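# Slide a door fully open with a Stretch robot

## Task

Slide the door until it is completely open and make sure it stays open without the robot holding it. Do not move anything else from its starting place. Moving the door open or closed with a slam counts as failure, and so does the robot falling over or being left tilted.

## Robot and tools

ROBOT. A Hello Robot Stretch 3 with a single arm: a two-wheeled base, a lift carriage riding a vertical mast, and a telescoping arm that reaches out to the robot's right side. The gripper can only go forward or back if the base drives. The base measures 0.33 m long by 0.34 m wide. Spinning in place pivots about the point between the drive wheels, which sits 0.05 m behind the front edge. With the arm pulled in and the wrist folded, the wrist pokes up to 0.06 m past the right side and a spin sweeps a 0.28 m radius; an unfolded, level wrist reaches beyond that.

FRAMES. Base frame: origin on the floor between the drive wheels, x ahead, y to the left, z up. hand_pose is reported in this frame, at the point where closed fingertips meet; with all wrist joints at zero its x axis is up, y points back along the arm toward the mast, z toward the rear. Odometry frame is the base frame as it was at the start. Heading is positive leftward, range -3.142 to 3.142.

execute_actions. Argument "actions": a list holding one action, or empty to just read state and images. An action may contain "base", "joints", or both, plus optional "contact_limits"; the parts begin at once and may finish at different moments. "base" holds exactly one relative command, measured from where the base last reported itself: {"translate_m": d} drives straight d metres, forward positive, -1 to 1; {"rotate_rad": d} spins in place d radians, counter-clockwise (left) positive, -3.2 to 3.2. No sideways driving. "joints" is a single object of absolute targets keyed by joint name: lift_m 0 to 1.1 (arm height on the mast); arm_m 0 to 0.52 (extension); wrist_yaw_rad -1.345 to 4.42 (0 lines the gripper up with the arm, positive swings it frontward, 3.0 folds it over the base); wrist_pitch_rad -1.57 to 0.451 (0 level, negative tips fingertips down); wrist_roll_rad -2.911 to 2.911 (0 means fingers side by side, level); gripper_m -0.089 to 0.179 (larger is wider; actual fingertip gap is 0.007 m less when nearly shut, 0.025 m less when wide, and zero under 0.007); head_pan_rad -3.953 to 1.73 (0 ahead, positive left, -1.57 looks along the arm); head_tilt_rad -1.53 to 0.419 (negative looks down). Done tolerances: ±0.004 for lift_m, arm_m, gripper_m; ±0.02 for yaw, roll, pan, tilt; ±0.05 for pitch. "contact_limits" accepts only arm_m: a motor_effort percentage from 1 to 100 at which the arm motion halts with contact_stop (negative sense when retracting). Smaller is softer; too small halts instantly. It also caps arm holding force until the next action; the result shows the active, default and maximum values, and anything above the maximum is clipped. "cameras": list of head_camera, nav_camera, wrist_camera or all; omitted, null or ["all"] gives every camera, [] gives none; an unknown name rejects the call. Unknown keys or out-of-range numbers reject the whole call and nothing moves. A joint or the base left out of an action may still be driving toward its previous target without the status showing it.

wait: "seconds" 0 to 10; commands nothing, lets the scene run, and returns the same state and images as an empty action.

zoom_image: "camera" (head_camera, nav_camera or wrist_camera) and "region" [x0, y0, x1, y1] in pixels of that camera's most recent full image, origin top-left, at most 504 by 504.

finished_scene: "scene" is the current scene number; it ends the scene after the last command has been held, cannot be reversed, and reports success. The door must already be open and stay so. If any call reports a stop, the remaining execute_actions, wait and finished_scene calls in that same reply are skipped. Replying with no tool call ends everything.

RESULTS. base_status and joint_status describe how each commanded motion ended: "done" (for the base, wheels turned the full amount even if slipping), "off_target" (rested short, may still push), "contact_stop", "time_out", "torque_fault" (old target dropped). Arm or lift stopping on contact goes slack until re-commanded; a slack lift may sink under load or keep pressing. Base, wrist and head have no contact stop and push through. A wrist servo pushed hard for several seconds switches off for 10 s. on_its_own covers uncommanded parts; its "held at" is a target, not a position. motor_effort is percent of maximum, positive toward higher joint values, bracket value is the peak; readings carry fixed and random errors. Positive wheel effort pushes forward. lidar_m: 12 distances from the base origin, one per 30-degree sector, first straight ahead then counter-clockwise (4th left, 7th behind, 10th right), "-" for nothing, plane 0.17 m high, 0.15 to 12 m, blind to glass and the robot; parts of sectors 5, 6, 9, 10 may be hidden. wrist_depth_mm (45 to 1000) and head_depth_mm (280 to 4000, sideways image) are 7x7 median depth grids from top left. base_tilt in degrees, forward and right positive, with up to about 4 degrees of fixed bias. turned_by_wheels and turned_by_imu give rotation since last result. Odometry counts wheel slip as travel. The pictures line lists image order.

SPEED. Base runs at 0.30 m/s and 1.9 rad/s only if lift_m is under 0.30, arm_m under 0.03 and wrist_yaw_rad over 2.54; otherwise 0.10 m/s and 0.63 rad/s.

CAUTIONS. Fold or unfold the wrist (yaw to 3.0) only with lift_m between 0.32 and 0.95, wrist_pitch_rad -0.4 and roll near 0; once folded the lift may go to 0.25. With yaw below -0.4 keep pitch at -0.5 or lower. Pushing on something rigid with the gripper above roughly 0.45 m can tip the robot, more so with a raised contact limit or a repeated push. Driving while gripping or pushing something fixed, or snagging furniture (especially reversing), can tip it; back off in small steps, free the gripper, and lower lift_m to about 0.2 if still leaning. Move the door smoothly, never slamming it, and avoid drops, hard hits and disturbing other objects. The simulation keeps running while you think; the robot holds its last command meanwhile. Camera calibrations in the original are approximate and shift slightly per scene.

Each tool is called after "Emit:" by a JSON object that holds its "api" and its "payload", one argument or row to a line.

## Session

Emit:
{"api": "execute_actions", "payload": {
  "actions": []
}}

Scene clock: 0.00 s.
base_odometry: x=+0.000 y=+0.000 heading=+0.000 (m, m, rad; odometry frame)
turned_by_wheels: +0.000 (rad since the last result)
turned_by_imu: +0.000 (rad since the last result)
base_tilt: forward=-0.1 right=+0.3 (deg)
lidar_m: 0.79 0.85 1.32 2.55 1.46 1.27 1.68 1.51 1.22 1.21 1.04 0.84
head_depth_mm: 755 758 763 768 772 776 776 / 766 772 776 777 784 786 785 / 776 780 782 789 791 794 801 / 785 789 792 797 804 807 809 / 754 742 741 743 751 753 754 / 741 743 748 752 756 765 763 / 750 753 758 764 763 772 776
base_status: not commanded
joint_positions: lift_m=+0.328 arm_m=-0.001 wrist_yaw_rad=+3.093 wrist_pitch_rad=-0.504 wrist_roll_rad=+0.018 gripper_m=+0.037 head_pan_rad=-0.003 head_tilt_rad=+0.004
joint_status: not commanded
motor_effort: left_wheel=+0 right_wheel=+1 lift_m=+22 arm_m=+1 wrist_yaw_rad=+0 wrist_pitch_rad=+5 wrist_roll_rad=+0 gripper_m=+0 head_pan_rad=+0 head_tilt_rad=+1 (%)
hand_pose: x=-0.0108 y=+0.0689 z=+0.3215 quat_wxyz=(+0.195, +0.695, +0.158, +0.674) (m; base frame)
wrist_depth_mm: - - - - - - - / - - - - - - - / 872 880 - 837 871 850 845 / 694 711 703 692 684 685 696 / 584 591 593 579 604 583 579 / 515 530 - - - 500 487 / 451 - - - 440 436 439
pictures: head_camera (sideways: a quarter turn clockwise sets it upright), nav_camera (sideways: a quarter turn counterclockwise sets it upright), wrist_camera
camera_calibration (this result's frames):
head_camera: T_world_to_cam=[[-0.0189344, 0.0164298, -0.999686, 1.32577], [0.0491328, 0.998672, 0.0154826, -0.0207185], [0.998613, -0.0488242, -0.0197166, -0.0215036], [0, 0, 0, 1]] pos_world=[0.0475945, -0.00214109, 1.32525]
nav_camera: T_world_to_cam=[[-0.00767951, -0.0164669, 0.999835, -1.26036], [-0.0174813, -0.999709, -0.0165991, 0.0777097], [0.999818, -0.0176059, 0.00738941, -0.0511177], [0, 0, 0, 1]] pos_world=[0.0427878, 0.0560328, 1.26182]
wrist_camera: T_world_to_cam=[[0.999529, 0.0122358, -0.0281462, 0.0320499], [-0.0129051, -0.664513, -0.747165, 0.316083], [-0.0278457, 0.747176, -0.664042, 0.329924], [0, 0, 0, 1]] pos_world=[-0.0187688, -0.0368622, 0.456152]
Images, in order (width x height): head_camera 896x504, nav_camera 672x504, wrist_camera 644x364.

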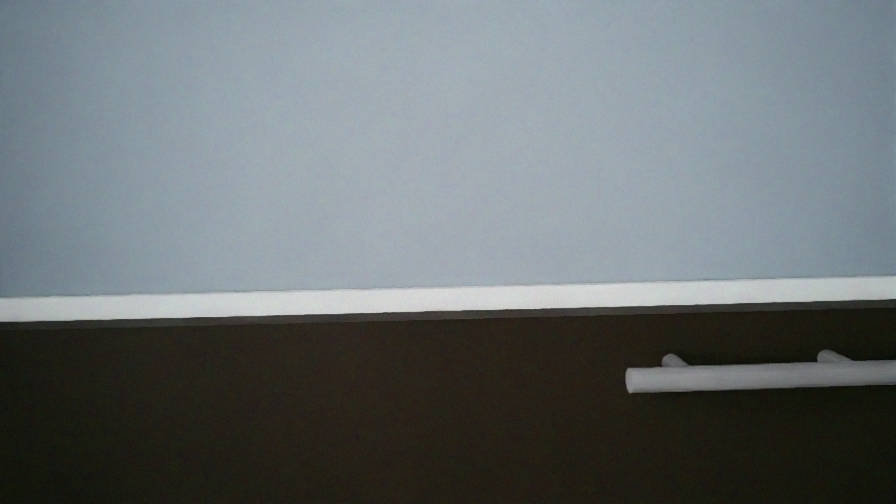

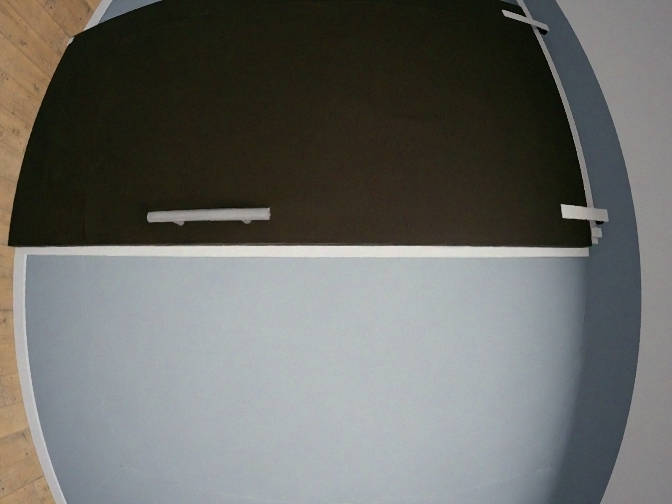

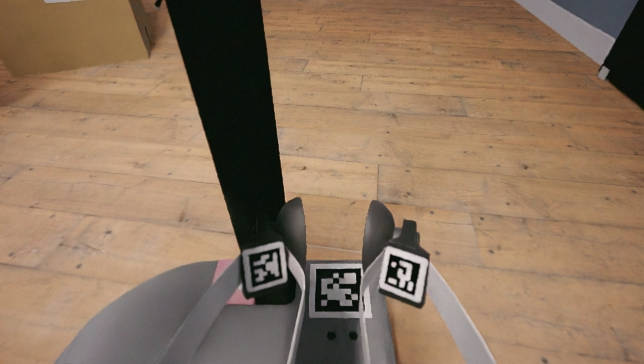

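Emit:
{"api": "execute_actions", "payload": {
  "actions": [
    {"base":{"translate_m":0.2},"joints":{"lift_m":0.8,"wrist_pitch_rad":-0.4,"head_pan_rad":-1.57,"head_tilt_rad":-0.5}}
  ],
  "cameras": []
}}

Emit:
{"api": "execute_actions", "payload": {
  "actions": [
    {"base":{"rotate_rad":1.41},"joints":{"wrist_yaw_rad":0,"gripper_m":0.13}}
  ],
  "cameras": []
}}

Emit:
{"api": "execute_actions", "payload": {
  "actions": [
    {"base":{"translate_m":0.2},"joints":{"wrist_pitch_rad":0}}
  ]
}}

Scene clock: 10.60 s.
base_odometry: x=+0.200 y=+0.000 heading=+0.000 (m, m, rad; odometry frame)
turned_by_wheels: +0.000 (rad since the last result)
turned_by_imu: -0.001 (rad since the last result)
base_tilt: forward=-0.1 right=+0.3 (deg)
lidar_m: 0.59 0.63 0.99 2.51 1.55 1.45 1.88 1.54 1.25 1.25 0.79 0.64
head_depth_mm: 1022 1101 1206 1349 1479 1573 1295 / 1023 1114 1225 1350 1515 1574 1310 / 1037 1129 1245 1374 1536 1574 1314 / 1051 1144 1265 1386 1569 1581 1308 / 1067 1167 1275 1414 1599 1572 1297 / 1075 1179 1303 1441 1632 1577 1311 / 1091 1193 1302 1418 1489 1487 1309
base_status: done
joint_positions: lift_m=+0.800 arm_m=-0.001 wrist_yaw_rad=+3.093 wrist_pitch_rad=-0.421 wrist_roll_rad=+0.018 gripper_m=+0.037 head_pan_rad=-1.563 head_tilt_rad=-0.494
joint_status: all done
motor_effort: left_wheel=+1(6) right_wheel=+1(6) lift_m=+27(34) arm_m=+0(0) wrist_yaw_rad=+0(0) wrist_pitch_rad=+7(8) wrist_roll_rad=+0(0) gripper_m=+0(0) head_pan_rad=-4(46) head_tilt_rad=-5(40) (%)
hand_pose: x=-0.0103 y=+0.0803 z=+0.8117 quat_wxyz=(+0.166, +0.701, +0.129, +0.682) (m; base frame)
wrist_depth_mm: - - - - - - 860 / - - - - - - 859 / - - - - - - 830 / - - - - - - 822 / - - - - - - 786 / - - - - - - 764 / 969 950 953 978 939 978 766
pictures: none
No camera images: the call's "cameras" was empty. Leave "cameras" out to get every camera's image.

Scene clock: 13.77 s.
base_odometry: x=+0.200 y=+0.000 heading=+1.410 (m, m, rad; odometry frame)
turned_by_wheels: +1.410 (rad since the last result)
turned_by_imu: +1.411 (rad since the last result)
base_tilt: forward=-0.2 right=+0.3 (deg)
lidar_m: 2.48 1.64 1.54 1.45 1.77 1.30 1.25 0.91 0.66 0.59 0.60 0.82
head_depth_mm: 521 567 624 697 779 891 1032 / 519 565 623 689 777 882 1052 / 517 564 620 686 777 884 980 / 516 563 616 684 766 880 985 / 515 561 616 683 767 874 994 / 513 553 602 655 710 789 896 / 474 508 545 593 644 768 895
base_status: done
joint_positions: lift_m=+0.800 arm_m=-0.001 wrist_yaw_rad=+0.001 wrist_pitch_rad=-0.421 wrist_roll_rad=+0.018 gripper_m=+0.130 head_pan_rad=-1.563 head_tilt_rad=-0.494
joint_status: all done
motor_effort: left_wheel=-1(6) right_wheel=+3(8) lift_m=+28(29) arm_m=+0(0) wrist_yaw_rad=-1(2) wrist_pitch_rad=+7(7) wrist_roll_rad=+0(0) gripper_m=+1(80) head_pan_rad=-3(4) head_tilt_rad=-4(4) (%)
hand_pose: x=-0.0212 y=-0.3676 z=+0.8117 quat_wxyz=(+0.686, +0.147, -0.697, -0.149) (m; base frame)
wrist_depth_mm: 257 305 355 355 352 342 344 / 335 329 388 394 388 383 374 / 381 376 429 432 428 421 412 / 431 425 477 493 483 467 464 / 505 487 539 560 547 526 529 / 586 586 587 651 624 - 601 / 711 680 682 802 769 742 691
pictures: none
No camera images: the call's "cameras" was empty. Leave "cameras" out to get every camera's image.

Scene clock: 17.07 s.
base_odometry: x=+0.232 y=+0.197 heading=+1.410 (m, m, rad; odometry frame)
turned_by_wheels: +0.000 (rad since the last result)
turned_by_imu: +0.000 (rad since the last result)
base_tilt: forward=-0.1 right=+0.3 (deg)
lidar_m: 2.32 2.23 1.42 1.42 1.83 1.50 1.45 0.91 0.66 0.58 0.60 0.82
head_depth_mm: 520 566 623 692 779 889 1036 / 518 566 621 689 777 903 1035 / 488 539 597 672 761 864 - / 459 499 542 592 660 777 869 / 458 500 548 607 679 791 902 / 456 498 546 604 678 775 897 / 454 496 545 604 677 773 893
base_status: done
joint_positions: lift_m=+0.800 arm_m=-0.001 wrist_yaw_rad=+0.001 wrist_pitch_rad=-0.025 wrist_roll_rad=+0.018 gripper_m=+0.130 head_pan_rad=-1.563 head_tilt_rad=-0.494
joint_status: all done
motor_effort: left_wheel=-1(4) right_wheel=+3(9) lift_m=+28(28) arm_m=+0(0) wrist_yaw_rad=-1(1) wrist_pitch_rad=+8(8) wrist_roll_rad=+1(0) gripper_m=+0(1) head_pan_rad=-3(3) head_tilt_rad=-4(4) (%)
hand_pose: x=-0.0211 y=-0.3991 z=+0.9079 quat_wxyz=(+0.701, +0.009, -0.713, -0.009) (m; base frame)
wrist_depth_mm: 318 313 310 304 356 360 350 / 329 325 324 314 370 370 368 / 347 339 333 327 387 385 376 / 359 356 352 341 405 402 394 / 379 370 364 354 420 411 411 / 393 389 381 371 439 - 432 / 410 406 399 392 460 455 448
pictures: head_camera (sideways: a quarter turn clockwise sets it upright), nav_camera (sideways: a quarter turn counterclockwise sets it upright), wrist_camera
camera_calibration (this result's frames):
head_camera: T_world_to_cam=[[0.0125421, 0.494022, -0.869359, 1.15529], [0.999159, -0.0401263, -0.00838749, 0.00456488], [-0.0390278, -0.868523, -0.49411, 0.602264], [0, 0, 0, 1]] pos_world=[0.00445426, -0.0474742, 1.30198]
nav_camera: T_world_to_cam=[[-0.0128415, -0.47071, 0.882195, -1.10656], [-0.999888, 0.0128381, -0.00770476, 0.0721149], [-0.00769899, -0.882195, -0.470822, 0.577453], [0, 0, 0, 1]] pos_world=[0.0623427, -0.0123668, 1.24863]
wrist_camera: T_world_to_cam=[[-0.997617, -0.0689106, 0.00330661, -0.0385364], [-0.0201025, 0.244506, -0.969439, 1.00752], [0.0659962, -0.967196, -0.245308, 0.00633429], [0, 0, 0, 1]] pos_world=[-0.0186089, -0.242874, 0.978412]
Images, in order (width x height): head_camera 896x504, nav_camera 672x504, wrist_camera 644x364.

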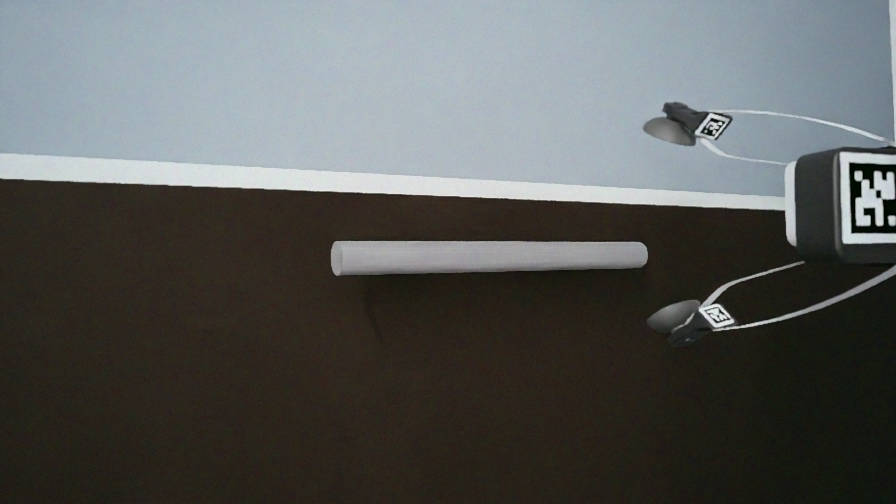

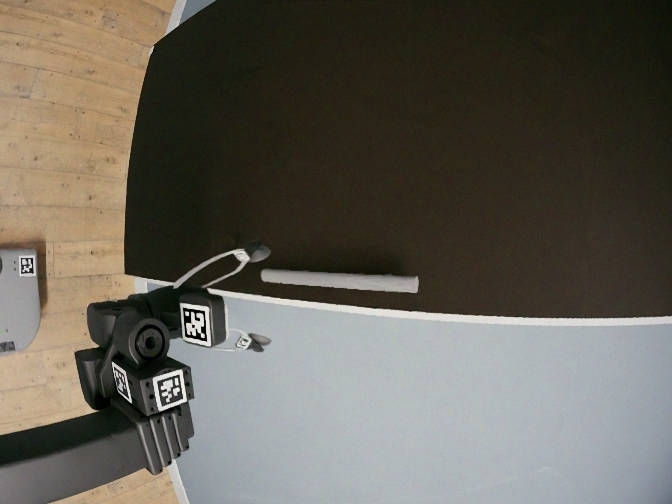

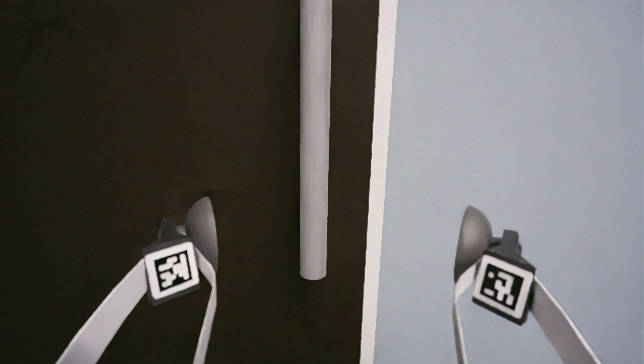

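Emit:
{"api": "execute_actions", "payload": {
  "actions": [
    {"joints":{"arm_m":0.15,"lift_m":0.86,"head_pan_rad":-1.0,"head_tilt_rad":-0.7}}
  ],
  "cameras": ["wrist_camera"]
}}

Emit:
{"api": "execute_actions", "payload": {
  "actions": [
    {"base":{"translate_m":0.45}}
  ]
}}

Scene clock: 22.20 s.
base_odometry: x=+0.232 y=+0.197 heading=+1.410 (m, m, rad; odometry frame)
turned_by_wheels: +0.000 (rad since the last result)
turned_by_imu: -0.001 (rad since the last result)
base_tilt: forward=-0.1 right=+0.3 (deg)
lidar_m: 2.32 2.22 1.42 1.42 1.82 1.50 1.45 0.91 0.66 0.58 0.60 0.82
head_depth_mm: 472 522 584 662 765 901 1117 / 495 550 619 707 827 993 1156 / 520 583 658 764 899 1103 1183 / 552 620 708 827 985 1234 1190 / 583 658 762 900 1098 1307 1177 / 618 705 826 991 1233 1364 1181 / 658 760 898 1099 1405 1356 1192
base_status: not commanded
joint_positions: lift_m=+0.860 arm_m=+0.150 wrist_yaw_rad=+0.001 wrist_pitch_rad=-0.023 wrist_roll_rad=+0.018 gripper_m=+0.130 head_pan_rad=-1.007 head_tilt_rad=-0.691
joint_status: all done
motor_effort: left_wheel=-2(2) right_wheel=+3(3) lift_m=+28(27) arm_m=+4(6) wrist_yaw_rad=+0(1) wrist_pitch_rad=+8(8) wrist_roll_rad=+0(0) gripper_m=+1(1) head_pan_rad=+4(39) head_tilt_rad=-5(27) (%)
hand_pose: x=-0.0213 y=-0.5502 z=+0.9683 quat_wxyz=(+0.701, +0.009, -0.713, -0.008) (m; base frame)
wrist_depth_mm: 173 170 167 163 207 220 218 / 177 177 174 168 218 228 223 / 185 184 180 175 230 236 233 / 195 191 187 182 238 244 241 / 203 199 193 189 256 253 251 / 213 211 204 198 266 - 263 / 223 219 213 207 279 279 270
pictures: wrist_camera
camera_calibration (this result's frames):
wrist_camera: T_world_to_cam=[[-0.997664, -0.0682264, 0.0034173, -0.0490564], [-0.0199351, 0.242931, -0.969839, 1.10258], [0.0653385, -0.967641, -0.243724, -0.126805], [0, 0, 0, 1]] pos_world=[-0.0186765, -0.393899, 1.03858]
Images, in order (width x height): wrist_camera 644x364.

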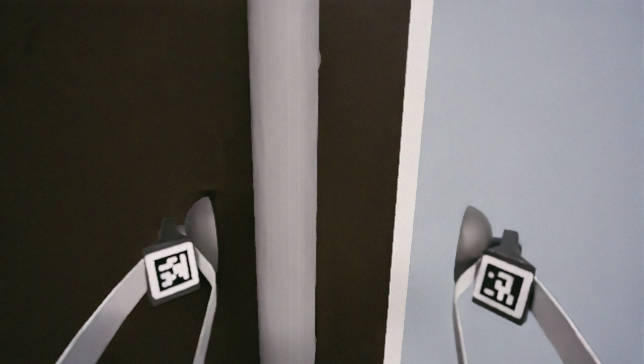

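Scene clock: 27.70 s.
base_odometry: x=+0.304 y=+0.642 heading=+1.410 (m, m, rad; odometry frame)
turned_by_wheels: +0.000 (rad since the last result)
turned_by_imu: -0.297 (rad since the last result)
base_tilt: forward=-0.4 right=-0.2 (deg)
lidar_m: 1.15 1.91 1.62 1.24 1.91 2.12 1.85 1.30 0.73 0.54 0.54 0.62
head_depth_mm: 433 483 546 628 739 891 1116 / 442 495 560 647 765 930 1145 / 452 508 579 669 792 976 1165 / 463 519 593 690 824 1025 1188 / 472 533 610 709 862 1081 1190 / 484 547 631 736 896 1135 1184 / 495 562 650 763 935 1200 1188
base_status: done
joint_positions: lift_m=+0.860 arm_m=+0.149 wrist_yaw_rad=-0.041 wrist_pitch_rad=-0.043 wrist_roll_rad=+0.018 gripper_m=+0.130 head_pan_rad=-1.007 head_tilt_rad=-0.692
joint_status: not commanded
on_its_own: wrist_yaw_rad is held at -0.067, not at your +0.000, by its stall guard, which is still easing
motor_effort: left_wheel=+3(17) right_wheel=+2(51) lift_m=+27(28) arm_m=+10(10) wrist_yaw_rad=-25(71) wrist_pitch_rad=+14(15) wrist_roll_rad=+0(0) gripper_m=-10(16) head_pan_rad=+3(4) head_tilt_rad=-5(7) (%)
hand_pose: x=-0.0318 y=-0.5487 z=+0.9633 quat_wxyz=(+0.700, +0.001, -0.713, -0.030) (m; base frame)
wrist_depth_mm: 143 150 160 173 182 287 294 / 147 155 167 181 173 294 322 / 152 162 173 188 199 309 342 / 158 167 180 195 206 326 365 / 163 169 188 205 216 338 390 / 168 186 197 215 169 - 413 / - 187 206 225 169 379 458
pictures: head_camera (sideways: a quarter turn clockwise sets it upright), nav_camera (sideways: a quarter turn counterclockwise sets it upright), wrist_camera
camera_calibration (this result's frames):
head_camera: T_world_to_cam=[[-0.336355, 0.5624, -0.755362, 1.00879], [0.868343, 0.495651, -0.0176302, 0.0173926], [0.364481, -0.661843, -0.65507, 0.809207], [0, 0, 0, 1]] pos_world=[0.0292699, -0.0403985, 1.2924]
nav_camera: T_world_to_cam=[[0.325383, -0.545275, 0.772529, -0.965634], [-0.856528, -0.516089, -0.00350892, 0.0657764], [0.400607, -0.660551, -0.63497, 0.788523], [0, 0, 0, 1]] pos_world=[0.0546528, 0.0282694, 1.2469]
wrist_camera: T_world_to_cam=[[-0.999636, -0.0268907, 0.00212301, -0.03561], [-0.00911041, 0.262493, -0.964891, 1.10348], [0.0253894, -0.964559, -0.262642, -0.107204], [0, 0, 0, 1]] pos_world=[-0.022822, -0.394018, 1.03666]
Images, in order (width x height): head_camera 896x504, nav_camera 672x504, wrist_camera 644x364.

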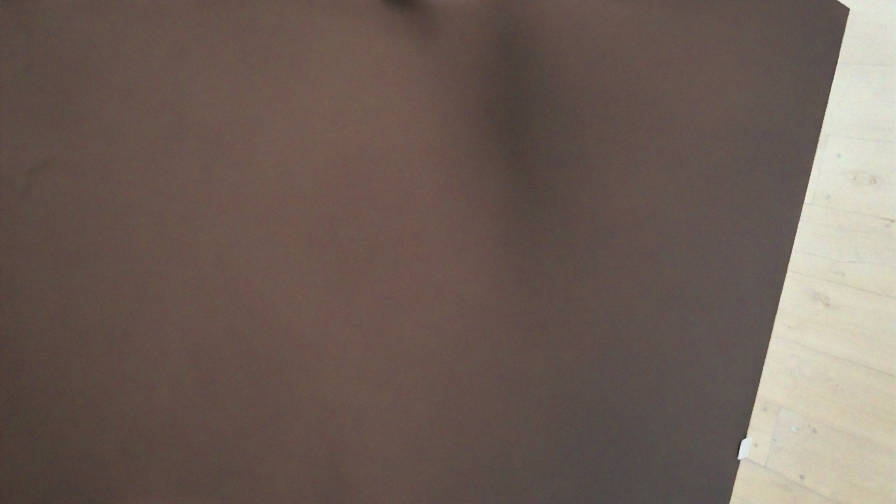

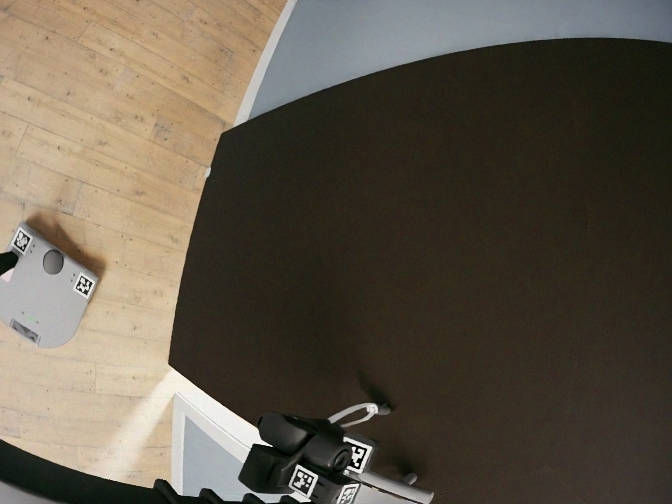

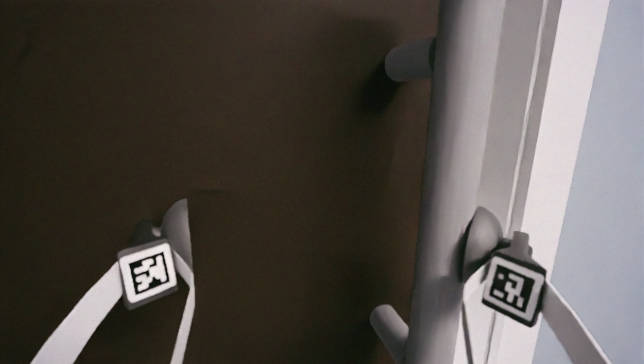

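Emit:
{"api": "execute_actions", "payload": {
  "actions": [
    {"base":{"rotate_rad":0.4},"joints":{"arm_m":0.115,"wrist_yaw_rad":0,"head_pan_rad":-1.57}}
  ]
}}

Scene clock: 32.97 s.
base_odometry: x=+0.304 y=+0.642 heading=+1.809 (m, m, rad; odometry frame)
turned_by_wheels: +0.400 (rad since the last result)
turned_by_imu: +0.125 (rad since the last result)
base_tilt: forward=-0.1 right=+0.3 (deg)
lidar_m: 1.48 1.97 1.26 1.25 1.92 1.99 1.81 1.08 0.61 0.55 0.56 0.68
head_depth_mm: 659 744 774 834 - 1313 1177 / 477 515 588 934 - 1298 1179 / 466 528 603 - - 1149 1179 / 458 515 586 674 820 1047 1184 / 449 505 573 673 797 986 1163 / 441 494 563 652 772 950 1144 / 433 484 549 635 747 920 1131
base_status: done
joint_positions: lift_m=+0.860 arm_m=+0.115 wrist_yaw_rad=-0.088 wrist_pitch_rad=-0.025 wrist_roll_rad=+0.020 gripper_m=+0.130 head_pan_rad=-1.563 head_tilt_rad=-0.692
joint_status: wrist_yaw_rad off_target (ended at -0.088, target +0.000); the others done
on_its_own: wrist_yaw_rad is held at -0.068, not at your +0.000, by its stall guard, which is not easing now; wrist_yaw_rad is at rest, and its effort (+19) is outside its rest range (-12 to +12)
motor_effort: left_wheel=-5(23) right_wheel=+12(38) lift_m=+27(28) arm_m=+3(7) wrist_yaw_rad=+19(78) wrist_pitch_rad=+9(11) wrist_roll_rad=+0(0) gripper_m=-5(18) head_pan_rad=-3(38) head_tilt_rad=-4(6) (%)
hand_pose: x=-0.0438 y=-0.5143 z=+0.9679 quat_wxyz=(+0.699, -0.022, -0.714, -0.040) (m; base frame)
wrist_depth_mm: 164 170 180 191 201 144 293 / 169 177 188 197 204 319 306 / 175 183 192 205 215 323 315 / 181 190 202 214 224 339 345 / 188 196 212 222 234 341 368 / 195 200 219 234 239 - 392 / 202 215 228 244 214 383 429
pictures: head_camera (sideways: a quarter turn clockwise sets it upright), nav_camera (sideways: a quarter turn counterclockwise sets it upright), wrist_camera
camera_calibration (this result's frames):
head_camera: T_world_to_cam=[[0.011168, 0.655382, -0.755215, 1.00648], [0.999146, -0.0373534, -0.0176404, 0.0166079], [-0.0397711, -0.754373, -0.65524, 0.811894], [0, 0, 0, 1]] pos_world=[0.00445576, -0.0465401, 1.29239]
nav_camera: T_world_to_cam=[[-0.0114482, -0.63505, 0.772386, -0.963393], [-0.999899, 0.0137635, -0.00350404, 0.0666446], [-0.00840552, -0.772348, -0.635144, 0.791244], [0, 0, 0, 1]] pos_world=[0.0622597, -0.00160469, 1.2469]
wrist_camera: T_world_to_cam=[[-0.999799, 0.0200104, 0.00151441, -0.0219496], [0.00344076, 0.245283, -0.969445, 1.09486], [-0.0197704, -0.969245, -0.245302, -0.0936397], [0, 0, 0, 1]] pos_world=[-0.0275636, -0.358871, 1.03847]
Images, in order (width x height): head_camera 896x504, nav_camera 672x504, wrist_camera 644x364.

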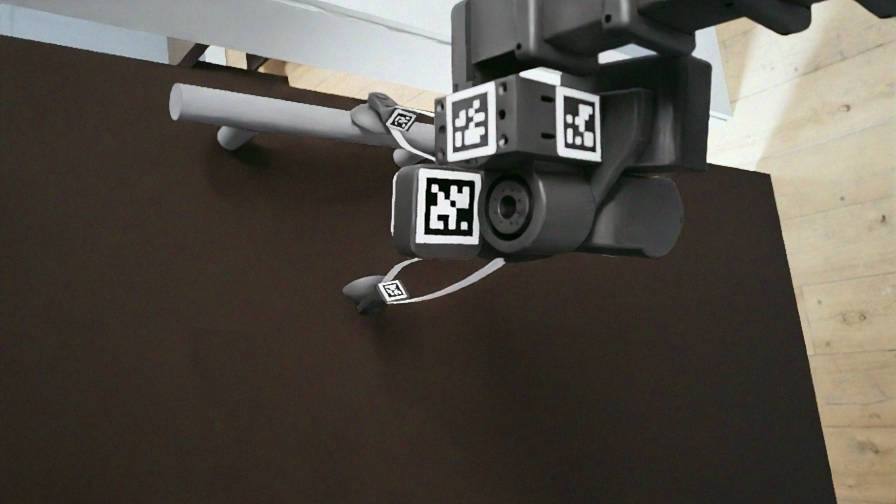

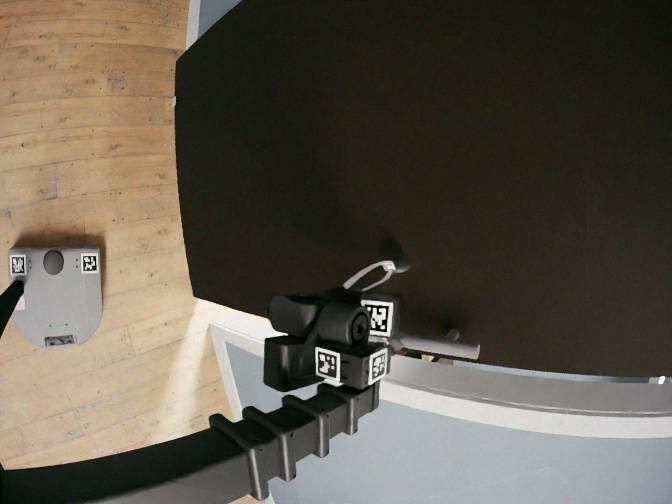

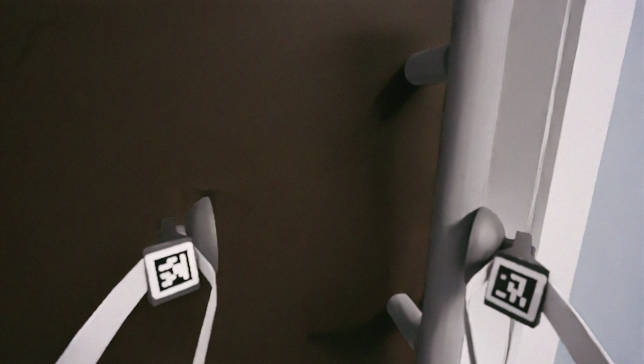

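Emit:
{"api": "execute_actions", "payload": {
  "actions": [
    {"base":{"translate_m":-0.04},"joints":{"arm_m":0}}
  ],
  "cameras": []
}}

Emit:
{"api": "execute_actions", "payload": {
  "actions": [
    {"base":{"rotate_rad":0.17},"joints":{"wrist_yaw_rad":0,"gripper_m":0.0}}
  ],
  "cameras": []
}}

Emit:
{"api": "execute_actions", "payload": {
  "actions": [
    {"base":{"translate_m":-0.18},"joints":{"lift_m":0.22,"head_tilt_rad":-1.1}}
  ]
}}

Scene clock: 41.27 s.
base_odometry: x=+0.314 y=+0.603 heading=+1.809 (m, m, rad; odometry frame)
turned_by_wheels: +0.000 (rad since the last result)
turned_by_imu: -0.001 (rad since the last result)
base_tilt: forward=-0.2 right=+0.3 (deg)
lidar_m: 1.50 2.01 1.26 1.28 1.45 1.95 1.77 1.09 0.71 0.56 0.56 0.69
head_depth_mm: 631 663 733 847 1047 - - / 497 2392 923 1014 1052 - - / 473 509 582 690 809 - - / 464 523 598 695 801 1067 1177 / 455 511 583 664 811 1001 1165 / 447 499 569 658 782 962 1148 / 439 490 557 641 758 932 1136
base_status: done
joint_positions: lift_m=+0.860 arm_m=+0.000 wrist_yaw_rad=-0.069 wrist_pitch_rad=-0.024 wrist_roll_rad=+0.020 gripper_m=+0.130 head_pan_rad=-1.563 head_tilt_rad=-0.692
joint_status: all done
on_its_own: wrist_yaw_rad is held at -0.068, not at your +0.000, by its stall guard, which is not easing now
motor_effort: left_wheel=-1(9) right_wheel=+2(7) lift_m=+27(27) arm_m=-3(2) wrist_yaw_rad=+1(19) wrist_pitch_rad=+8(9) wrist_roll_rad=+0(0) gripper_m=+0(5) head_pan_rad=-4(3) head_tilt_rad=-4(5) (%)
hand_pose: x=-0.0390 y=-0.4003 z=+0.9682 quat_wxyz=(+0.700, -0.016, -0.714, -0.033) (m; base frame)
wrist_depth_mm: 263 274 286 298 449 405 427 / 269 284 298 312 449 415 451 / 281 292 307 321 492 436 468 / 291 303 320 338 493 460 487 / 304 314 335 344 503 485 522 / 315 325 349 362 541 - 541 / 321 341 365 384 556 539 586
pictures: none
No camera images: the call's "cameras" was empty. Leave "cameras" out to get every camera's image.

Scene clock: 43.07 s.
base_odometry: x=+0.314 y=+0.603 heading=+1.979 (m, m, rad; odometry frame)
turned_by_wheels: +0.170 (rad since the last result)
turned_by_imu: +0.170 (rad since the last result)
base_tilt: forward=-0.1 right=+0.3 (deg)
lidar_m: 2.00 1.98 1.26 1.45 1.98 1.83 1.77 0.89 0.58 0.56 0.58 0.80
head_depth_mm: 458 498 557 956 1024 - - / 456 515 590 658 826 - - / 456 513 587 670 778 - - / 455 512 584 668 778 1062 1192 / 454 512 583 682 813 1020 1187 / 452 509 580 678 812 1016 1177 / 451 507 579 674 806 1003 1168
base_status: done
joint_positions: lift_m=+0.860 arm_m=+0.000 wrist_yaw_rad=-0.001 wrist_pitch_rad=-0.024 wrist_roll_rad=+0.020 gripper_m=+0.000 head_pan_rad=-1.563 head_tilt_rad=-0.692
joint_status: all done
motor_effort: left_wheel=-1(5) right_wheel=+4(8) lift_m=+28(28) arm_m=-2(3) wrist_yaw_rad=+1(1) wrist_pitch_rad=+8(8) wrist_roll_rad=+0(0) gripper_m=-2(82) head_pan_rad=-3(3) head_tilt_rad=-5(6) (%)
hand_pose: x=-0.0216 y=-0.4009 z=+0.9682 quat_wxyz=(+0.700, +0.008, -0.714, -0.009) (m; base frame)
wrist_depth_mm: 301 298 290 287 285 277 375 / 312 308 301 300 293 287 387 / 323 322 317 313 307 302 384 / 336 333 330 323 321 311 387 / 355 349 343 - 333 325 384 / 371 367 359 360 346 346 401 / 389 384 375 367 362 471 417
pictures: none
No camera images: the call's "cameras" was empty. Leave "cameras" out to get every camera's image.

Scene clock: 49.73 s.
base_odometry: x=+0.385 y=+0.437 heading=+1.979 (m, m, rad; odometry frame)
turned_by_wheels: +0.000 (rad since the last result)
turned_by_imu: -0.002 (rad since the last result)
base_tilt: forward=-0.1 right=+0.3 (deg)
lidar_m: 2.18 2.12 1.35 1.44 1.92 1.65 1.59 0.88 0.63 0.56 0.58 0.79
head_depth_mm: 608 762 974 1331 1302 1197 1130 / 669 765 974 1331 1302 1220 - / 1976 1752 1520 1375 1297 - - / 535 689 924 1334 1305 - - / 519 666 851 1179 1284 1192 1108 / 544 661 845 1178 1287 1193 1103 / 542 660 846 1163 1285 1188 1107
base_status: done
joint_positions: lift_m=+0.220 arm_m=+0.000 wrist_yaw_rad=-0.001 wrist_pitch_rad=-0.023 wrist_roll_rad=+0.020 gripper_m=+0.000 head_pan_rad=-1.563 head_tilt_rad=-1.086
joint_status: all done
motor_effort: left_wheel=-1(6) right_wheel=+3(4) lift_m=+15(22) arm_m=-3(3) wrist_yaw_rad=+1(1) wrist_pitch_rad=+8(8) wrist_roll_rad=+0(0) gripper_m=-4(3) head_pan_rad=-4(4) head_tilt_rad=-8(41) (%)
hand_pose: x=-0.0216 y=-0.4009 z=+0.3290 quat_wxyz=(+0.700, +0.008, -0.714, -0.009) (m; base frame)
wrist_depth_mm: 299 298 292 292 - 329 334 / 313 307 302 297 - 347 349 / 326 321 317 311 - 358 360 / 341 333 330 331 - 372 373 / 353 351 346 - 479 394 391 / 372 367 360 361 422 409 408 / 389 383 377 372 535 422 416
pictures: head_camera (sideways: a quarter turn clockwise sets it upright), nav_camera (sideways: a quarter turn counterclockwise sets it upright), wrist_camera
camera_calibration (this result's frames):
head_camera: T_world_to_cam=[[0.00955997, 0.895246, -0.445469, 0.602927], [0.999056, -0.0274307, -0.0336864, 0.0374852], [-0.0423772, -0.444727, -0.894663, 1.12321], [0, 0, 0, 1]] pos_world=[0.00438463, -0.0392183, 1.27474]
nav_camera: T_world_to_cam=[[-0.00977132, -0.883072, 0.469135, -0.568282], [-0.999892, 0.0137753, 0.00510372, 0.0554387], [-0.0109694, -0.469035, -0.883111, 1.11369], [0, 0, 0, 1]] pos_world=[0.0620964, 0.0197623, 1.24983]
wrist_camera: T_world_to_cam=[[-0.997766, -0.0667874, 0.00161255, -0.0358729], [-0.0178458, 0.24319, -0.969814, 0.446431], [0.0643792, -0.967677, -0.243839, -0.138102], [0, 0, 0, 1]] pos_world=[-0.018935, -0.244602, 0.399338]
Images, in order (width x height): head_camera 896x504, nav_camera 672x504, wrist_camera 644x364.

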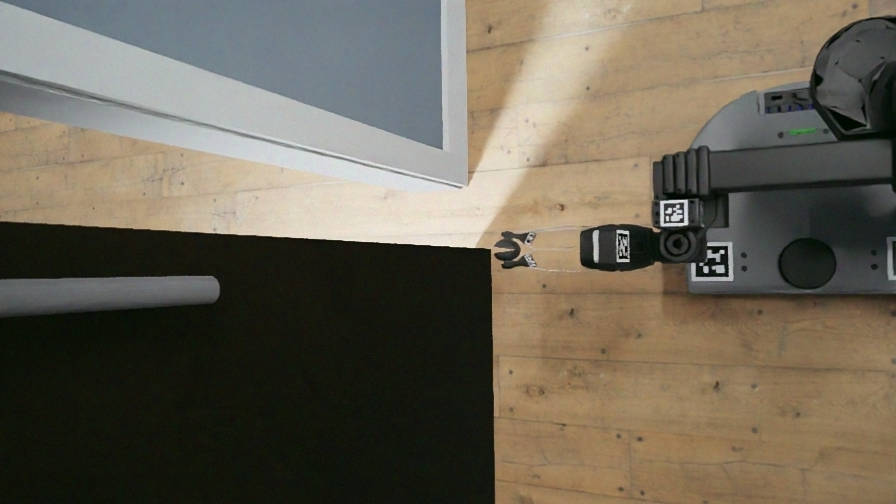

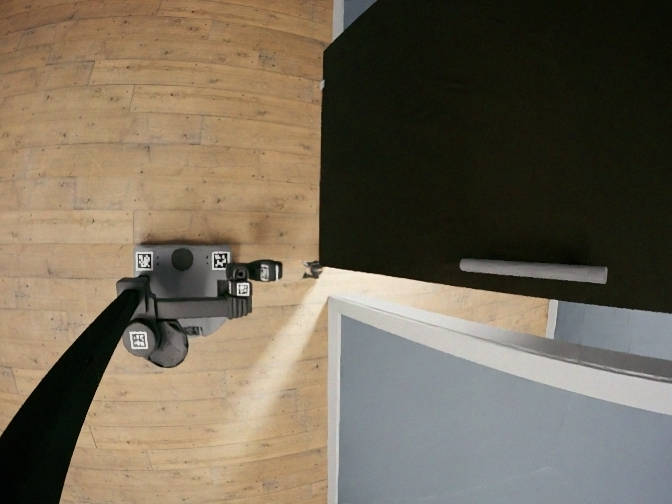

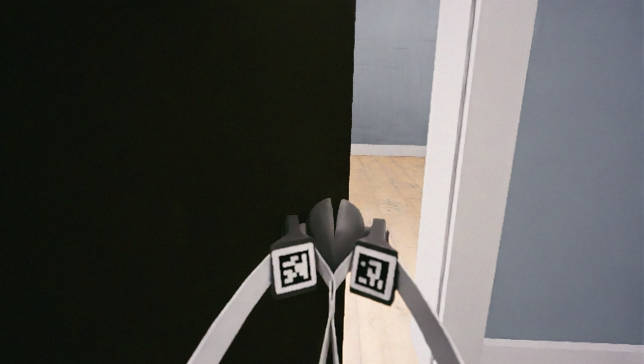

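Emit:
{"api": "execute_actions", "payload": {
  "actions": [
    {"base":{"translate_m":-0.065}}
  ],
  "cameras": []
}}

Emit:
{"api": "execute_actions", "payload": {
  "actions": [
    {"joints":{"arm_m":0.25}}
  ],
  "cameras": ["head_camera"]
}}

Emit:
{"api": "execute_actions", "payload": {
  "actions": [
    {"base":{"translate_m":0.2}}
  ],
  "cameras": ["head_camera"]
}}

Scene clock: 55.17 s.
base_odometry: x=+0.411 y=+0.378 heading=+1.979 (m, m, rad; odometry frame)
turned_by_wheels: +0.000 (rad since the last result)
turned_by_imu: -0.001 (rad since the last result)
base_tilt: forward=-0.1 right=+0.3 (deg)
lidar_m: 2.24 2.18 1.38 1.44 1.88 1.58 1.52 0.89 0.65 0.56 0.58 0.79
head_depth_mm: 623 764 975 1333 1307 1194 1124 / 606 760 974 1326 1298 1210 - / 720 790 986 1308 1297 - - / 1972 1736 1568 1417 1323 - - / 560 687 849 1177 1289 1186 1102 / 505 663 848 1169 1283 1190 1102 / 542 661 845 1164 1286 1193 1098
base_status: done
joint_positions: lift_m=+0.220 arm_m=+0.000 wrist_yaw_rad=-0.001 wrist_pitch_rad=-0.023 wrist_roll_rad=+0.020 gripper_m=+0.000 head_pan_rad=-1.563 head_tilt_rad=-1.086
joint_status: not commanded
motor_effort: left_wheel=-1(6) right_wheel=+3(5) lift_m=+16(16) arm_m=-3(3) wrist_yaw_rad=+1(1) wrist_pitch_rad=+8(8) wrist_roll_rad=+0(0) gripper_m=-3(2) head_pan_rad=-3(4) head_tilt_rad=-9(8) (%)
hand_pose: x=-0.0216 y=-0.4009 z=+0.3290 quat_wxyz=(+0.700, +0.008, -0.714, -0.009) (m; base frame)
wrist_depth_mm: 301 301 292 - 339 339 334 / 310 308 305 - 351 354 347 / 325 319 316 - 362 365 366 / 339 334 328 - 381 382 372 / 354 347 343 - 391 399 387 / 376 365 359 678 413 410 405 / 383 384 374 560 425 430 419
pictures: none
No camera images: the call's "cameras" was empty. Leave "cameras" out to get every camera's image.

Scene clock: 58.23 s.
base_odometry: x=+0.411 y=+0.378 heading=+1.979 (m, m, rad; odometry frame)
turned_by_wheels: +0.000 (rad since the last result)
turned_by_imu: -0.001 (rad since the last result)
base_tilt: forward=-0.2 right=+0.3 (deg)
lidar_m: 2.24 2.18 1.38 1.44 1.88 1.58 1.52 0.88 0.65 0.56 0.58 0.79
head_depth_mm: 622 761 979 1332 1297 1201 1123 / 606 757 971 1324 1302 1211 - / 718 790 986 1272 1294 - - / 1983 1721 1566 1454 1291 1215 - / 561 688 848 1178 1296 1193 1104 / 505 662 847 1171 1282 1188 1098 / 542 660 844 1166 1292 1188 1095
base_status: not commanded
joint_positions: lift_m=+0.220 arm_m=+0.250 wrist_yaw_rad=+0.000 wrist_pitch_rad=-0.023 wrist_roll_rad=+0.020 gripper_m=+0.000 head_pan_rad=-1.563 head_tilt_rad=-1.086
joint_status: all done
motor_effort: left_wheel=-1(1) right_wheel=+3(3) lift_m=+15(16) arm_m=+3(5) wrist_yaw_rad=+0(1) wrist_pitch_rad=+8(8) wrist_roll_rad=+0(0) gripper_m=-3(2) head_pan_rad=-3(2) head_tilt_rad=-9(9) (%)
hand_pose: x=-0.0215 y=-0.6502 z=+0.3290 quat_wxyz=(+0.700, +0.008, -0.714, -0.009) (m; base frame)
wrist_depth_mm: - 81 - - - 139 102 / - 81 - - - 138 106 / - 82 - - - 136 109 / - 83 - - - 137 114 / - 83 - - 254 136 118 / - 84 703 664 219 140 123 / - 84 527 556 537 141 129
pictures: head_camera (sideways: a quarter turn clockwise sets it upright)
camera_calibration (this result's frames):
head_camera: T_world_to_cam=[[0.00960823, 0.895257, -0.445447, 0.602897], [0.999054, -0.0274838, -0.0336873, 0.0374864], [-0.0424013, -0.444702, -0.894674, 1.12322], [0, 0, 0, 1]] pos_world=[0.0043825, -0.0392176, 1.27474]
Images, in order (width x height): head_camera 896x504.

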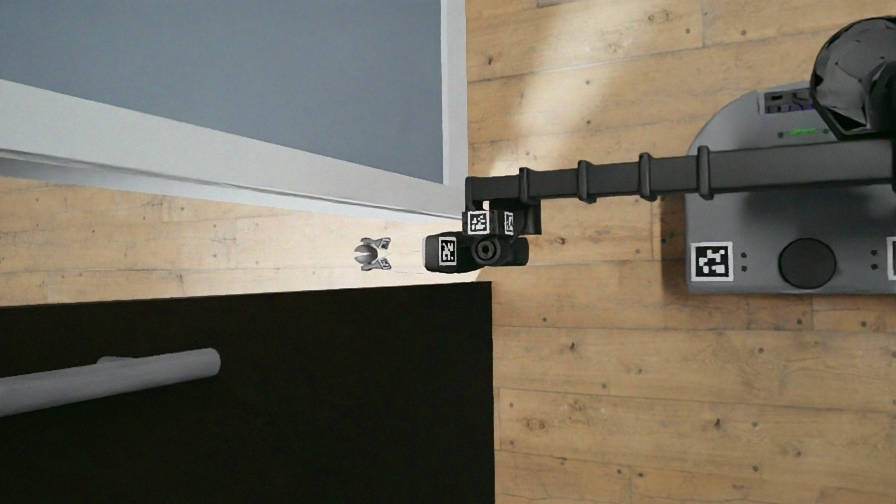

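Scene clock: 61.33 s.
base_odometry: x=+0.332 y=+0.561 heading=+1.979 (m, m, rad; odometry frame)
turned_by_wheels: +0.000 (rad since the last result)
turned_by_imu: -0.081 (rad since the last result)
base_tilt: forward=-0.1 right=+0.3 (deg)
lidar_m: 1.83 2.04 1.29 1.44 1.95 1.82 1.71 0.95 0.67 0.55 0.56 0.72
head_depth_mm: 671 766 1005 1365 1297 1203 1127 / 1977 1670 1061 1364 1307 1215 - / 1953 1742 1564 1421 1296 - - / 1911 1707 1542 1422 1301 1234 - / 507 615 828 1147 1299 1194 1104 / 525 641 814 1120 1290 1183 1104 / 522 631 801 1093 1284 1184 1099
base_status: done
joint_positions: lift_m=+0.220 arm_m=+0.250 wrist_yaw_rad=-0.072 wrist_pitch_rad=-0.024 wrist_roll_rad=+0.020 gripper_m=+0.000 head_pan_rad=-1.563 head_tilt_rad=-1.087
joint_status: not commanded
on_its_own: wrist_yaw_rad is held at -0.071, not at your +0.000, by its stall guard, which is not easing now
motor_effort: left_wheel=+1(20) right_wheel=-1(52) lift_m=+16(15) arm_m=+3(4) wrist_yaw_rad=+2(54) wrist_pitch_rad=+8(8) wrist_roll_rad=+0(0) gripper_m=-3(6) head_pan_rad=-3(4) head_tilt_rad=-9(8) (%)
hand_pose: x=-0.0399 y=-0.6496 z=+0.3289 quat_wxyz=(+0.699, -0.017, -0.714, -0.034) (m; base frame)
wrist_depth_mm: - 72 - - - - 219 / - 72 - - - - 218 / - 72 - - - - 219 / - 71 - - - - 220 / - 71 998 - - 938 221 / - 68 693 678 720 654 219 / - 67 525 561 554 514 221
pictures: head_camera (sideways: a quarter turn clockwise sets it upright)
camera_calibration (this result's frames):
head_camera: T_world_to_cam=[[0.00960789, 0.895401, -0.445157, 0.60252], [0.999054, -0.0274737, -0.0336986, 0.0375011], [-0.0424039, -0.444412, -0.894818, 1.12341], [0, 0, 0, 1]] pos_world=[0.00438241, -0.0392088, 1.27473]
Images, in order (width x height): head_camera 896x504.

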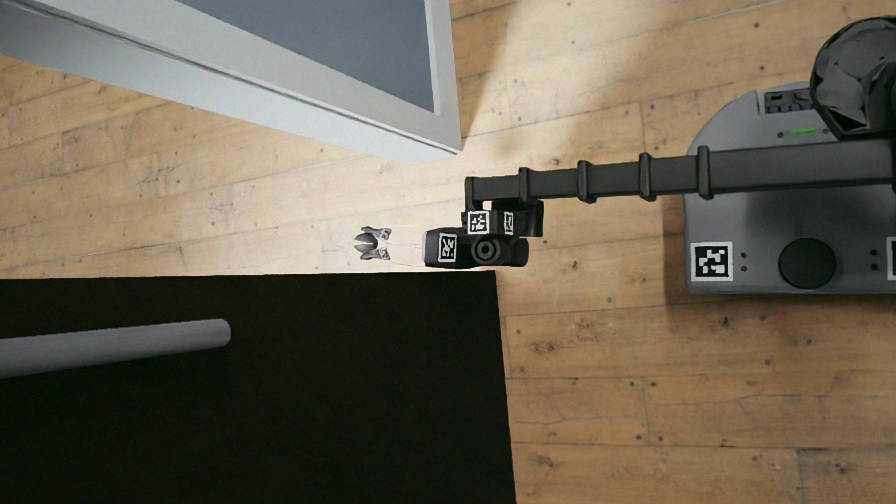

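Emit:
{"api": "execute_actions", "payload": {
  "actions": [
    {"base":{"rotate_rad":0.2},"joints":{"arm_m":0.33,"wrist_yaw_rad":0,"lift_m":0.12}}
  ],
  "cameras": []
}}

Emit:
{"api": "execute_actions", "payload": {
  "actions": [
    {"base":{"translate_m":0.35}}
  ],
  "cameras": ["head_camera"]
}}

Emit:
{"api": "execute_actions", "payload": {
  "actions": [
    {"base":{"rotate_rad":0.2}}
  ],
  "cameras": ["head_camera","nav_camera"]
}}

Scene clock: 67.43 s.
base_odometry: x=+0.332 y=+0.561 heading=+2.179 (m, m, rad; odometry frame)
turned_by_wheels: +0.200 (rad since the last result)
turned_by_imu: +0.073 (rad since the last result)
base_tilt: forward=-0.1 right=+0.3 (deg)
lidar_m: 2.08 2.05 1.30 1.45 1.98 1.75 1.69 0.88 0.66 0.55 0.57 0.78
head_depth_mm: 1881 787 964 1329 1302 1197 1125 / 1985 1746 1104 1342 1298 1214 - / 1956 1747 1555 1439 1296 - - / 1983 1749 1551 1363 1294 1227 - / 522 632 836 1164 1300 1195 1108 / 506 651 831 1142 1290 1194 1104 / 531 647 826 1140 1283 1187 1100
base_status: done
joint_positions: lift_m=+0.120 arm_m=+0.330 wrist_yaw_rad=-0.001 wrist_pitch_rad=-0.019 wrist_roll_rad=+0.020 gripper_m=+0.000 head_pan_rad=-1.563 head_tilt_rad=-1.087
joint_status: all done
motor_effort: left_wheel=+0(28) right_wheel=+2(52) lift_m=+16(16) arm_m=+4(7) wrist_yaw_rad=+2(55) wrist_pitch_rad=+7(8) wrist_roll_rad=+0(0) gripper_m=-2(6) head_pan_rad=-3(4) head_tilt_rad=-9(9) (%)
hand_pose: x=-0.0218 y=-0.7303 z=+0.2300 quat_wxyz=(+0.700, +0.007, -0.714, -0.008) (m; base frame)
wrist_depth_mm: - - - - - - - / - - - - - - - / - - - - - - - / - - - - - - - / 728 744 747 - 781 774 770 / 520 525 531 503 543 549 544 / 408 416 413 412 417 419 420
pictures: none
No camera images: the call's "cameras" was empty. Leave "cameras" out to get every camera's image.

Scene clock: 72.03 s.
base_odometry: x=+0.132 y=+0.849 heading=+2.179 (m, m, rad; odometry frame)
turned_by_wheels: +0.000 (rad since the last result)
turned_by_imu: -0.045 (rad since the last result)
base_tilt: forward=-0.1 right=+0.3 (deg)
lidar_m: 1.73 1.77 1.28 1.19 1.97 2.14 2.03 0.88 0.85 0.53 0.55 0.72
head_depth_mm: 1974 1756 1569 1424 1306 1199 1127 / 1982 1740 1570 1416 1304 1210 - / 1987 1733 1555 1444 1297 - - / 1960 1730 1551 1347 1292 1233 - / 505 597 806 1107 1298 1191 1101 / 488 623 793 1094 1297 1195 1097 / 507 616 784 1073 1291 1197 1100
base_status: done
joint_positions: lift_m=+0.120 arm_m=+0.330 wrist_yaw_rad=-0.001 wrist_pitch_rad=-0.021 wrist_roll_rad=+0.020 gripper_m=+0.000 head_pan_rad=-1.563 head_tilt_rad=-1.087
joint_status: not commanded
motor_effort: left_wheel=+1(19) right_wheel=+0(60) lift_m=+15(16) arm_m=+3(4) wrist_yaw_rad=+1(30) wrist_pitch_rad=+7(7) wrist_roll_rad=+0(0) gripper_m=-3(3) head_pan_rad=-2(2) head_tilt_rad=-9(9) (%)
hand_pose: x=-0.0218 y=-0.7304 z=+0.2297 quat_wxyz=(+0.700, +0.007, -0.714, -0.008) (m; base frame)
wrist_depth_mm: - - - - - - - / - - - - - - - / - - - - - - - / - - - - - - - / 730 751 744 - 774 770 791 / 518 528 536 506 547 545 541 / 406 404 407 414 415 414 421
pictures: head_camera (sideways: a quarter turn clockwise sets it upright)
camera_calibration (this result's frames):
head_camera: T_world_to_cam=[[0.00966238, 0.895422, -0.445113, 0.602462], [0.999053, -0.027533, -0.0337003, 0.0375034], [-0.0424314, -0.444366, -0.89484, 1.12344], [0, 0, 0, 1]] pos_world=[0.00438, -0.0392073, 1.27473]
Images, in order (width x height): head_camera 896x504.

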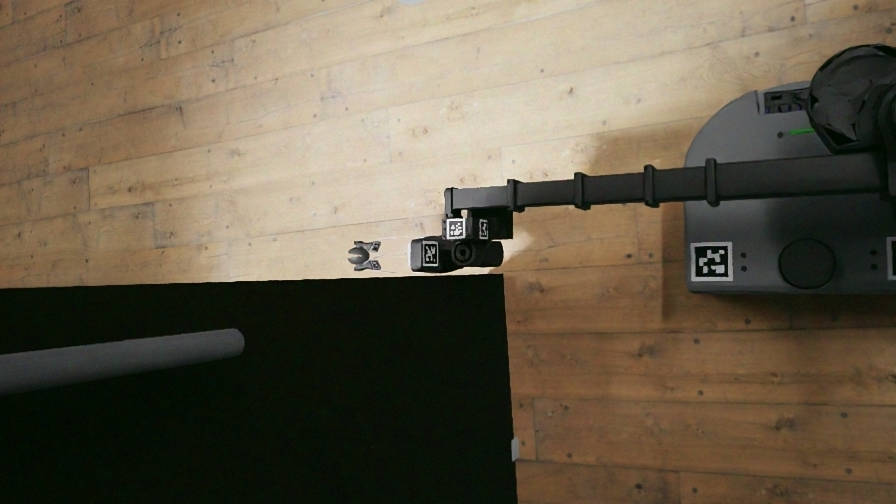

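Scene clock: 73.47 s.
base_odometry: x=+0.132 y=+0.849 heading=+2.379 (m, m, rad; odometry frame)
turned_by_wheels: +0.200 (rad since the last result)
turned_by_imu: +0.100 (rad since the last result)
base_tilt: forward=-0.2 right=+0.3 (deg)
lidar_m: 1.75 1.83 1.19 1.25 1.54 2.07 1.98 0.84 0.89 0.54 0.56 0.80
head_depth_mm: 1983 1768 1565 1416 1304 1203 1119 / 1980 1738 1562 1420 1293 1216 - / 1970 1731 1567 1441 1297 - - / 1969 1740 1565 1447 1292 1234 - / 535 638 815 1132 1299 1190 1107 / 486 619 817 1133 1288 1192 1106 / 523 640 825 1141 1280 1185 1100
base_status: done
joint_positions: lift_m=+0.120 arm_m=+0.330 wrist_yaw_rad=-0.002 wrist_pitch_rad=-0.021 wrist_roll_rad=+0.020 gripper_m=+0.000 head_pan_rad=-1.563 head_tilt_rad=-1.087
joint_status: not commanded
motor_effort: left_wheel=-1(28) right_wheel=+3(59) lift_m=+16(16) arm_m=+3(3) wrist_yaw_rad=+2(33) wrist_pitch_rad=+7(7) wrist_roll_rad=+0(0) gripper_m=-2(3) head_pan_rad=-3(2) head_tilt_rad=-8(9) (%)
hand_pose: x=-0.0218 y=-0.7304 z=+0.2297 quat_wxyz=(+0.700, +0.007, -0.714, -0.008) (m; base frame)
wrist_depth_mm: - - - - - - - / - - - - - - - / - - - - - - - / - - - - - - - / 742 721 748 - 749 761 775 / 517 525 530 508 540 544 546 / 406 412 412 415 413 417 420
pictures: head_camera (sideways: a quarter turn clockwise sets it upright), nav_camera (sideways: a quarter turn counterclockwise sets it upright)
camera_calibration (this result's frames):
head_camera: T_world_to_cam=[[0.00968012, 0.895433, -0.445091, 0.602433], [0.999052, -0.0275521, -0.0337012, 0.0375045], [-0.0424404, -0.444343, -0.894851, 1.12345], [0, 0, 0, 1]] pos_world=[0.00437922, -0.0392066, 1.27473]
nav_camera: T_world_to_cam=[[-0.00988974, -0.883269, 0.468762, -0.567796], [-0.99989, 0.0139089, 0.00511275, 0.0554269], [-0.0110359, -0.46866, -0.88331, 1.11395], [0, 0, 0, 1]] pos_world=[0.0620989, 0.0197767, 1.24984]
Images, in order (width x height): head_camera 896x504, nav_camera 672x504.

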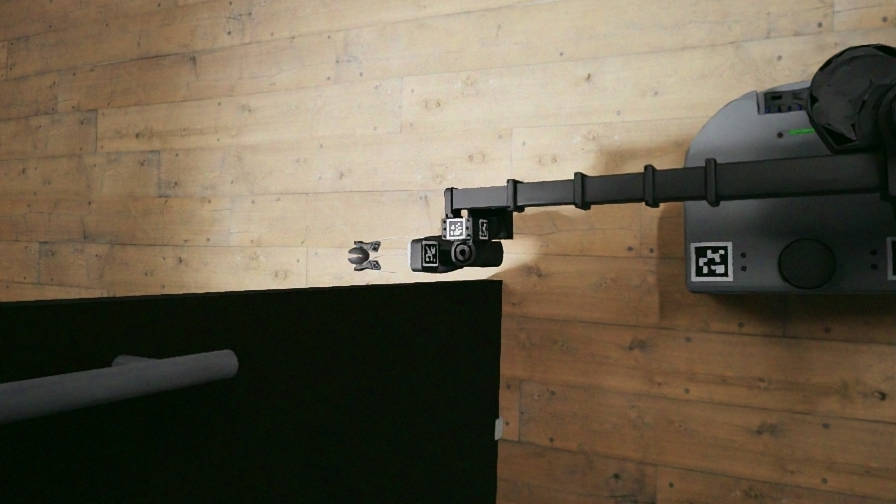

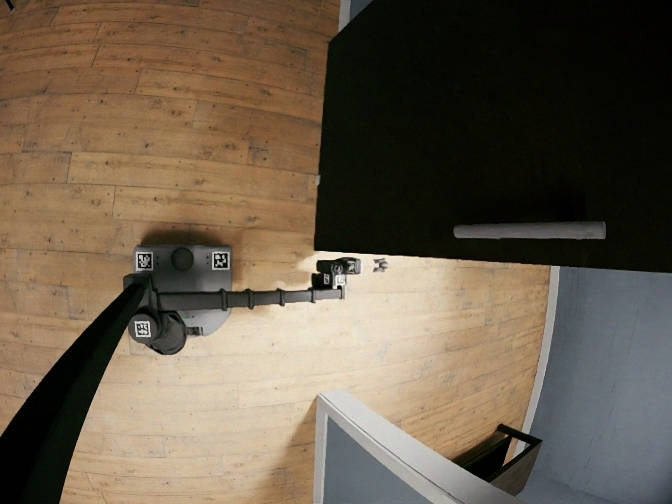

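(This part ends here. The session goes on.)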